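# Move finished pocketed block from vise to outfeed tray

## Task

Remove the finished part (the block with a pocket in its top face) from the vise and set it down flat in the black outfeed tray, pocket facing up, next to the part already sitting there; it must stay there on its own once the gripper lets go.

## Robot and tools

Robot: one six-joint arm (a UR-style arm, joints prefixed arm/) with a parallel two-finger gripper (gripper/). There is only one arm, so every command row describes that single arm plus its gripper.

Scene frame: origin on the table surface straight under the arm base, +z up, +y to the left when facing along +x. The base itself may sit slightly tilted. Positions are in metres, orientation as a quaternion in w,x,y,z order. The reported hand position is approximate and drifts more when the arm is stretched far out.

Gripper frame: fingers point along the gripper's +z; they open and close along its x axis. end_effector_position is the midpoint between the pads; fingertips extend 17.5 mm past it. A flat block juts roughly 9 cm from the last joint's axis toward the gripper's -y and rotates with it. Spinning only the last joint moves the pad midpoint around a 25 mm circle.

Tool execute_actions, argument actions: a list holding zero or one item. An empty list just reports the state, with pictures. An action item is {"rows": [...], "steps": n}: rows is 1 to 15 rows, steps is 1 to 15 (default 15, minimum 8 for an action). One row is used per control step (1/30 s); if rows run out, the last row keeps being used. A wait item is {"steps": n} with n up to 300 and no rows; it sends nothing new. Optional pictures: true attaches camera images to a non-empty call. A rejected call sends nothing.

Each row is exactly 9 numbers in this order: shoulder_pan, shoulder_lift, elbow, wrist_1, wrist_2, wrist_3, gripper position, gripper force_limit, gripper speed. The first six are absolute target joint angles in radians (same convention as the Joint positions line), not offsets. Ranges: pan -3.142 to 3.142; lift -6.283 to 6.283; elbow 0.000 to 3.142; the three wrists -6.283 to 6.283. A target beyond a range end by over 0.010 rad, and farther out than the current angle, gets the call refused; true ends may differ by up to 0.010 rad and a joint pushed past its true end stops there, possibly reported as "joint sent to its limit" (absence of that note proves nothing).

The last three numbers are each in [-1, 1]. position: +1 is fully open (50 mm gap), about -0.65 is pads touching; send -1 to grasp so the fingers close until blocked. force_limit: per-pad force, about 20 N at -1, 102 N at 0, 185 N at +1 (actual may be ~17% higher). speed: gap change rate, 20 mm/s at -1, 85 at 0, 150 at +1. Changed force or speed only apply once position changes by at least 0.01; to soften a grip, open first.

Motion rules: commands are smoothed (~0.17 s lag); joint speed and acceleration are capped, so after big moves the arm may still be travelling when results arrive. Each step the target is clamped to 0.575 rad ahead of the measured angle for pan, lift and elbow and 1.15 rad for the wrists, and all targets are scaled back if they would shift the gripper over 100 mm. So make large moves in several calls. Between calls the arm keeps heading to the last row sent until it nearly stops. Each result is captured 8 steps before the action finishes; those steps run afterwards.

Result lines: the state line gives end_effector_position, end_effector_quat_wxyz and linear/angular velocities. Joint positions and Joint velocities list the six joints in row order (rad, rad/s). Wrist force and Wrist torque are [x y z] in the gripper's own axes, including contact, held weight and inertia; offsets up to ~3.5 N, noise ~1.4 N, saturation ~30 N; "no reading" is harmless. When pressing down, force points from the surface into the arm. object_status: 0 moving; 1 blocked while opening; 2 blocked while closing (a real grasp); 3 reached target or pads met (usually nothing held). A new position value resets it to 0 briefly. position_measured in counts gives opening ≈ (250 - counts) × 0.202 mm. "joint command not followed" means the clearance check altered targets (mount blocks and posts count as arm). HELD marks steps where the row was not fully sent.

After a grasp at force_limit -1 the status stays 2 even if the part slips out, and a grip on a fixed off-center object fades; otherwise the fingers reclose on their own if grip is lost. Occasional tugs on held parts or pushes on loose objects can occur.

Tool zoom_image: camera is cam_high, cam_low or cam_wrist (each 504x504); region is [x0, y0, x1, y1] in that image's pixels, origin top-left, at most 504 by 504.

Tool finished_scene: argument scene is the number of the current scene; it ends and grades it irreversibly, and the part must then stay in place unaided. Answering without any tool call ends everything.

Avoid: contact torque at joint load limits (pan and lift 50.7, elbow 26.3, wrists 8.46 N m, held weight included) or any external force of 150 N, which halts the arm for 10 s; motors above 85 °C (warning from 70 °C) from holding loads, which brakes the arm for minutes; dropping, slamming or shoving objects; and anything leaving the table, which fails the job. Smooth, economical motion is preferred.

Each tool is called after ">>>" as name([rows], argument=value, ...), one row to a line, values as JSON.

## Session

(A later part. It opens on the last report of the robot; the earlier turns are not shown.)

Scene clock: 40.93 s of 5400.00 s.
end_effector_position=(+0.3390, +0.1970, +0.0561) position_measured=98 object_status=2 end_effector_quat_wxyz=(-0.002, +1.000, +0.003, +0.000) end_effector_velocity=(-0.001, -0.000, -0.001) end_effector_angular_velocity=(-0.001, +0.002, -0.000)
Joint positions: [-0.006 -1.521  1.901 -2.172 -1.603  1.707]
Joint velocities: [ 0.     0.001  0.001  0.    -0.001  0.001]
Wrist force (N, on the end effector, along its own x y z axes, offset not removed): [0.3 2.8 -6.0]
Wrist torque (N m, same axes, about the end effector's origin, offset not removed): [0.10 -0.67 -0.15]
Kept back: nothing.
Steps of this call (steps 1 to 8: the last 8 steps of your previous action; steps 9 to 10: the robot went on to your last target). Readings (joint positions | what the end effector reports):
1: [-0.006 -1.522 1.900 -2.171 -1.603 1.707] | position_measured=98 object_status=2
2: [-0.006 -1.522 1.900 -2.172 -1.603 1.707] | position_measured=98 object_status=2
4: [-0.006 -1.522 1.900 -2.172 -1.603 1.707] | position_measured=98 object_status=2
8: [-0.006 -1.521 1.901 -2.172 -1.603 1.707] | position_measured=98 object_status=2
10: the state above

Light contact. Opening the gripper.

>>> execute_actions([
  {"rows": [[-0.0059,-1.5217,1.9003,-2.1715,-1.6030,1.7070,0.8,0,-0.3]], "steps": 15},
])

>>> execute_actions([
  {"steps": 9},
])

Scene clock: 41.43 s of 5400.00 s.
end_effector_position=(+0.3389, +0.1970, +0.0560) position_measured=33 object_status=0 end_effector_quat_wxyz=(-0.002, +1.000, +0.003, +0.000) end_effector_velocity=(-0.000, +0.000, +0.001) end_effector_angular_velocity=(+0.001, +0.001, -0.000)
Joint positions: [-0.006 -1.521  1.901 -2.172 -1.603  1.707]
Joint velocities: [ 0.    -0.001 -0.003  0.006  0.001  0.001]
Wrist force (N, on the end effector, along its own x y z axes, offset not removed): [0.4 0.2 0.8]
Wrist torque (N m, same axes, about the end effector's origin, offset not removed): [0.05 -0.08 -0.03]
Steps of this call (steps 1 to 8: the robot went on to your last target; steps 9 to 15: the first 7 steps of this action). Readings (joint positions | what the end effector reports):
9: [-0.006 -1.521 1.901 -2.172 -1.603 1.707] | position_measured=95 object_status=0
10: [-0.006 -1.521 1.901 -2.173 -1.603 1.707] | position_measured=84 object_status=0
12: [-0.006 -1.521 1.901 -2.172 -1.603 1.707] | position_measured=63 object_status=0
15: the state above

Scene clock: 41.73 s of 5400.00 s.
end_effector_position=(+0.3390, +0.1970, +0.0562) position_measured=32 object_status=3 end_effector_quat_wxyz=(-0.002, +1.000, +0.003, +0.000) end_effector_velocity=(-0.000, +0.000, +0.000) end_effector_angular_velocity=(+0.001, +0.000, -0.002)
Joint positions: [-0.006 -1.522  1.9   -2.172 -1.603  1.707]
Joint velocities: [-0.    -0.     0.001  0.     0.001  0.002]
Wrist force (N, on the end effector, along its own x y z axes, offset not removed): [1.1 -1.2 2.2]
Wrist torque (N m, same axes, about the end effector's origin, offset not removed): [-0.20 -0.26 -0.03]
Kept back: nothing.
Steps of this call (steps 1 to 8: the last 8 steps of your previous action; step 9: the robot went on to your last target). Readings (joint positions | what the end effector reports):
1: [-0.006 -1.521 1.901 -2.172 -1.603 1.707] | position_measured=32 object_status=0
2: [-0.006 -1.521 1.900 -2.172 -1.603 1.707] | position_measured=32 object_status=0
4: [-0.006 -1.521 1.900 -2.172 -1.603 1.707] | position_measured=32 object_status=0
8: [-0.006 -1.522 1.900 -2.172 -1.603 1.707] | position_measured=32 object_status=3
9: the state above

>>> execute_actions([
  {"rows": [[-0.0058,-1.5228,1.8987,-2.1688,-1.6029,1.7070,0.8,0,-0.3],[-0.0056,-1.5265,1.8947,-2.1611,-1.6029,1.7072,0.8,0,-0.3],[-0.0053,-1.5323,1.8887,-2.1492,-1.6030,1.7075,0.8,0,-0.3],[-0.0050,-1.5396,1.8806,-2.1339,-1.6031,1.7078,0.8,0,-0.3],[-0.0045,-1.5479,1.8710,-2.1161,-1.6031,1.7083,0.8,0,-0.3],[-0.0040,-1.5567,1.8601,-2.0963,-1.6033,1.7087,0.8,0,-0.3],[-0.0035,-1.5657,1.8482,-2.0754,-1.6034,1.7092,0.8,0,-0.3],[-0.0030,-1.5745,1.8358,-2.0542,-1.6035,1.7098,0.8,0,-0.3],[-0.0025,-1.5827,1.8232,-2.0333,-1.6036,1.7103,0.8,0,-0.3],[-0.0020,-1.5901,1.8110,-2.0137,-1.6037,1.7107,0.8,0,-0.3],[-0.0016,-1.5965,1.7997,-1.9959,-1.6038,1.7112,0.8,0,-0.3],[-0.0012,-1.6018,1.7898,-1.9808,-1.6039,1.7115,0.8,0,-0.3],[-0.0009,-1.6058,1.7821,-1.9691,-1.6039,1.7118,0.8,0,-0.3],[-0.0007,-1.6082,1.7771,-1.9615,-1.6040,1.7120,0.8,0,-0.3],[-0.0007,-1.6091,1.7752,-1.9589,-1.6040,1.7120,0.8,0,-0.3]], "steps": 15},
])

>>> execute_actions([
  {"steps": 18},
], pictures=true)

Scene clock: 44.33 s of 5400.00 s.
end_effector_position=(+0.3391, +0.1970, +0.0621) position_measured=32 object_status=3 end_effector_quat_wxyz=(-0.002, +1.000, +0.002, +0.000) end_effector_velocity=(+0.001, +0.000, +0.069) end_effector_angular_velocity=(+0.000, -0.000, +0.000)
Joint positions: [-0.005 -1.535  1.885 -2.143 -1.603  1.708]
Joint velocities: [ 0.008 -0.153 -0.177  0.33  -0.002  0.008]
Wrist force (N, on the end effector, along its own x y z axes, offset not removed): [1.9 -0.1 1.9]
Wrist torque (N m, same axes, about the end effector's origin, offset not removed): [0.03 -0.48 -0.10]
Steps of this call (steps 1 to 15: the robot went on to your last target; steps 16 to 71: nothing new was sent; steps 72 to 78: the first 7 steps of this action). Readings (joint positions | what the end effector reports):
72: [-0.006 -1.522 1.900 -2.171 -1.603 1.707] | position_measured=32 object_status=3
73: [-0.006 -1.522 1.900 -2.171 -1.603 1.707] | position_measured=32 object_status=3
75: [-0.006 -1.524 1.898 -2.166 -1.603 1.707] | position_measured=32 object_status=3
78: the state above

Scene clock: 44.93 s of 5400.00 s.
end_effector_position=(+0.3390, +0.1969, +0.1001) position_measured=32 object_status=3 end_effector_quat_wxyz=(-0.002, +1.000, +0.003, +0.000) end_effector_velocity=(+0.000, +0.001, +0.008) end_effector_angular_velocity=(+0.003, -0.002, -0.000)
Joint positions: [-0.001 -1.607  1.778 -1.963 -1.604  1.712]
Joint velocities: [ 0.001 -0.013 -0.022  0.033  0.002  0.001]
Wrist force (N, on the end effector, along its own x y z axes, offset not removed): [1.6 -0.1 0.2]
Wrist torque (N m, same axes, about the end effector's origin, offset not removed): [-0.05 -0.31 0.03]
Kept back: nothing.
Steps of this call (steps 1 to 8: the last 8 steps of your previous action; steps 9 to 18: the robot went on to your last target). Readings (joint positions | what the end effector reports):
1: [-0.005 -1.541 1.879 -2.131 -1.603 1.708] | position_measured=32 object_status=3
2: [-0.005 -1.547 1.871 -2.116 -1.603 1.708] | position_measured=32 object_status=3
4: [-0.004 -1.561 1.852 -2.084 -1.603 1.709] | position_measured=32 object_status=3
8: [-0.002 -1.587 1.812 -2.018 -1.604 1.711] | position_measured=32 object_status=3
18: the state above
camera_calibration (this result's frames):
cam_wrist: T_world_to_cam=[[0.999129, 0.0412099, 0.0065957, -0.345151], [0.0372568, -0.951941, 0.304007, 0.140028], [0.0188068, -0.303497, -0.952647, 0.299264], [0, 0, 0, 1]] pos_world=[0.334005, 0.238348, 0.2448]

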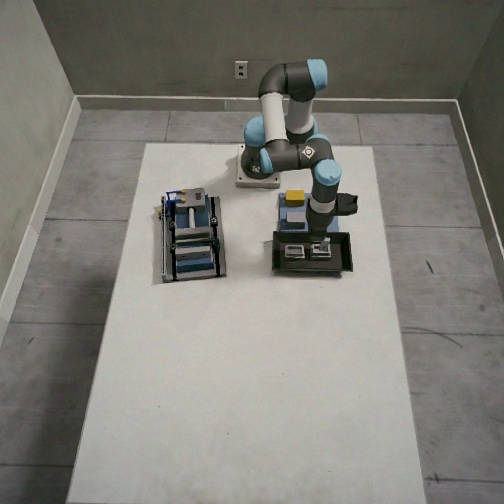

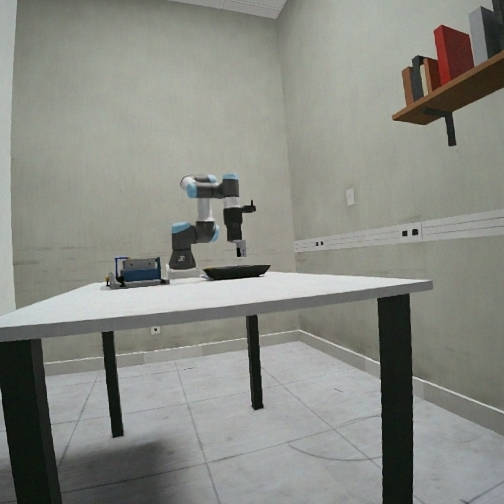

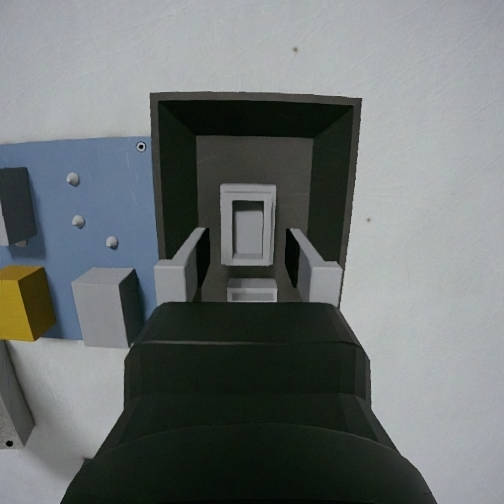

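The part lies flat, pocket up, in the tray beside the other one.

>>> finished_scene(scene=2)

The scene is finished: the task was done.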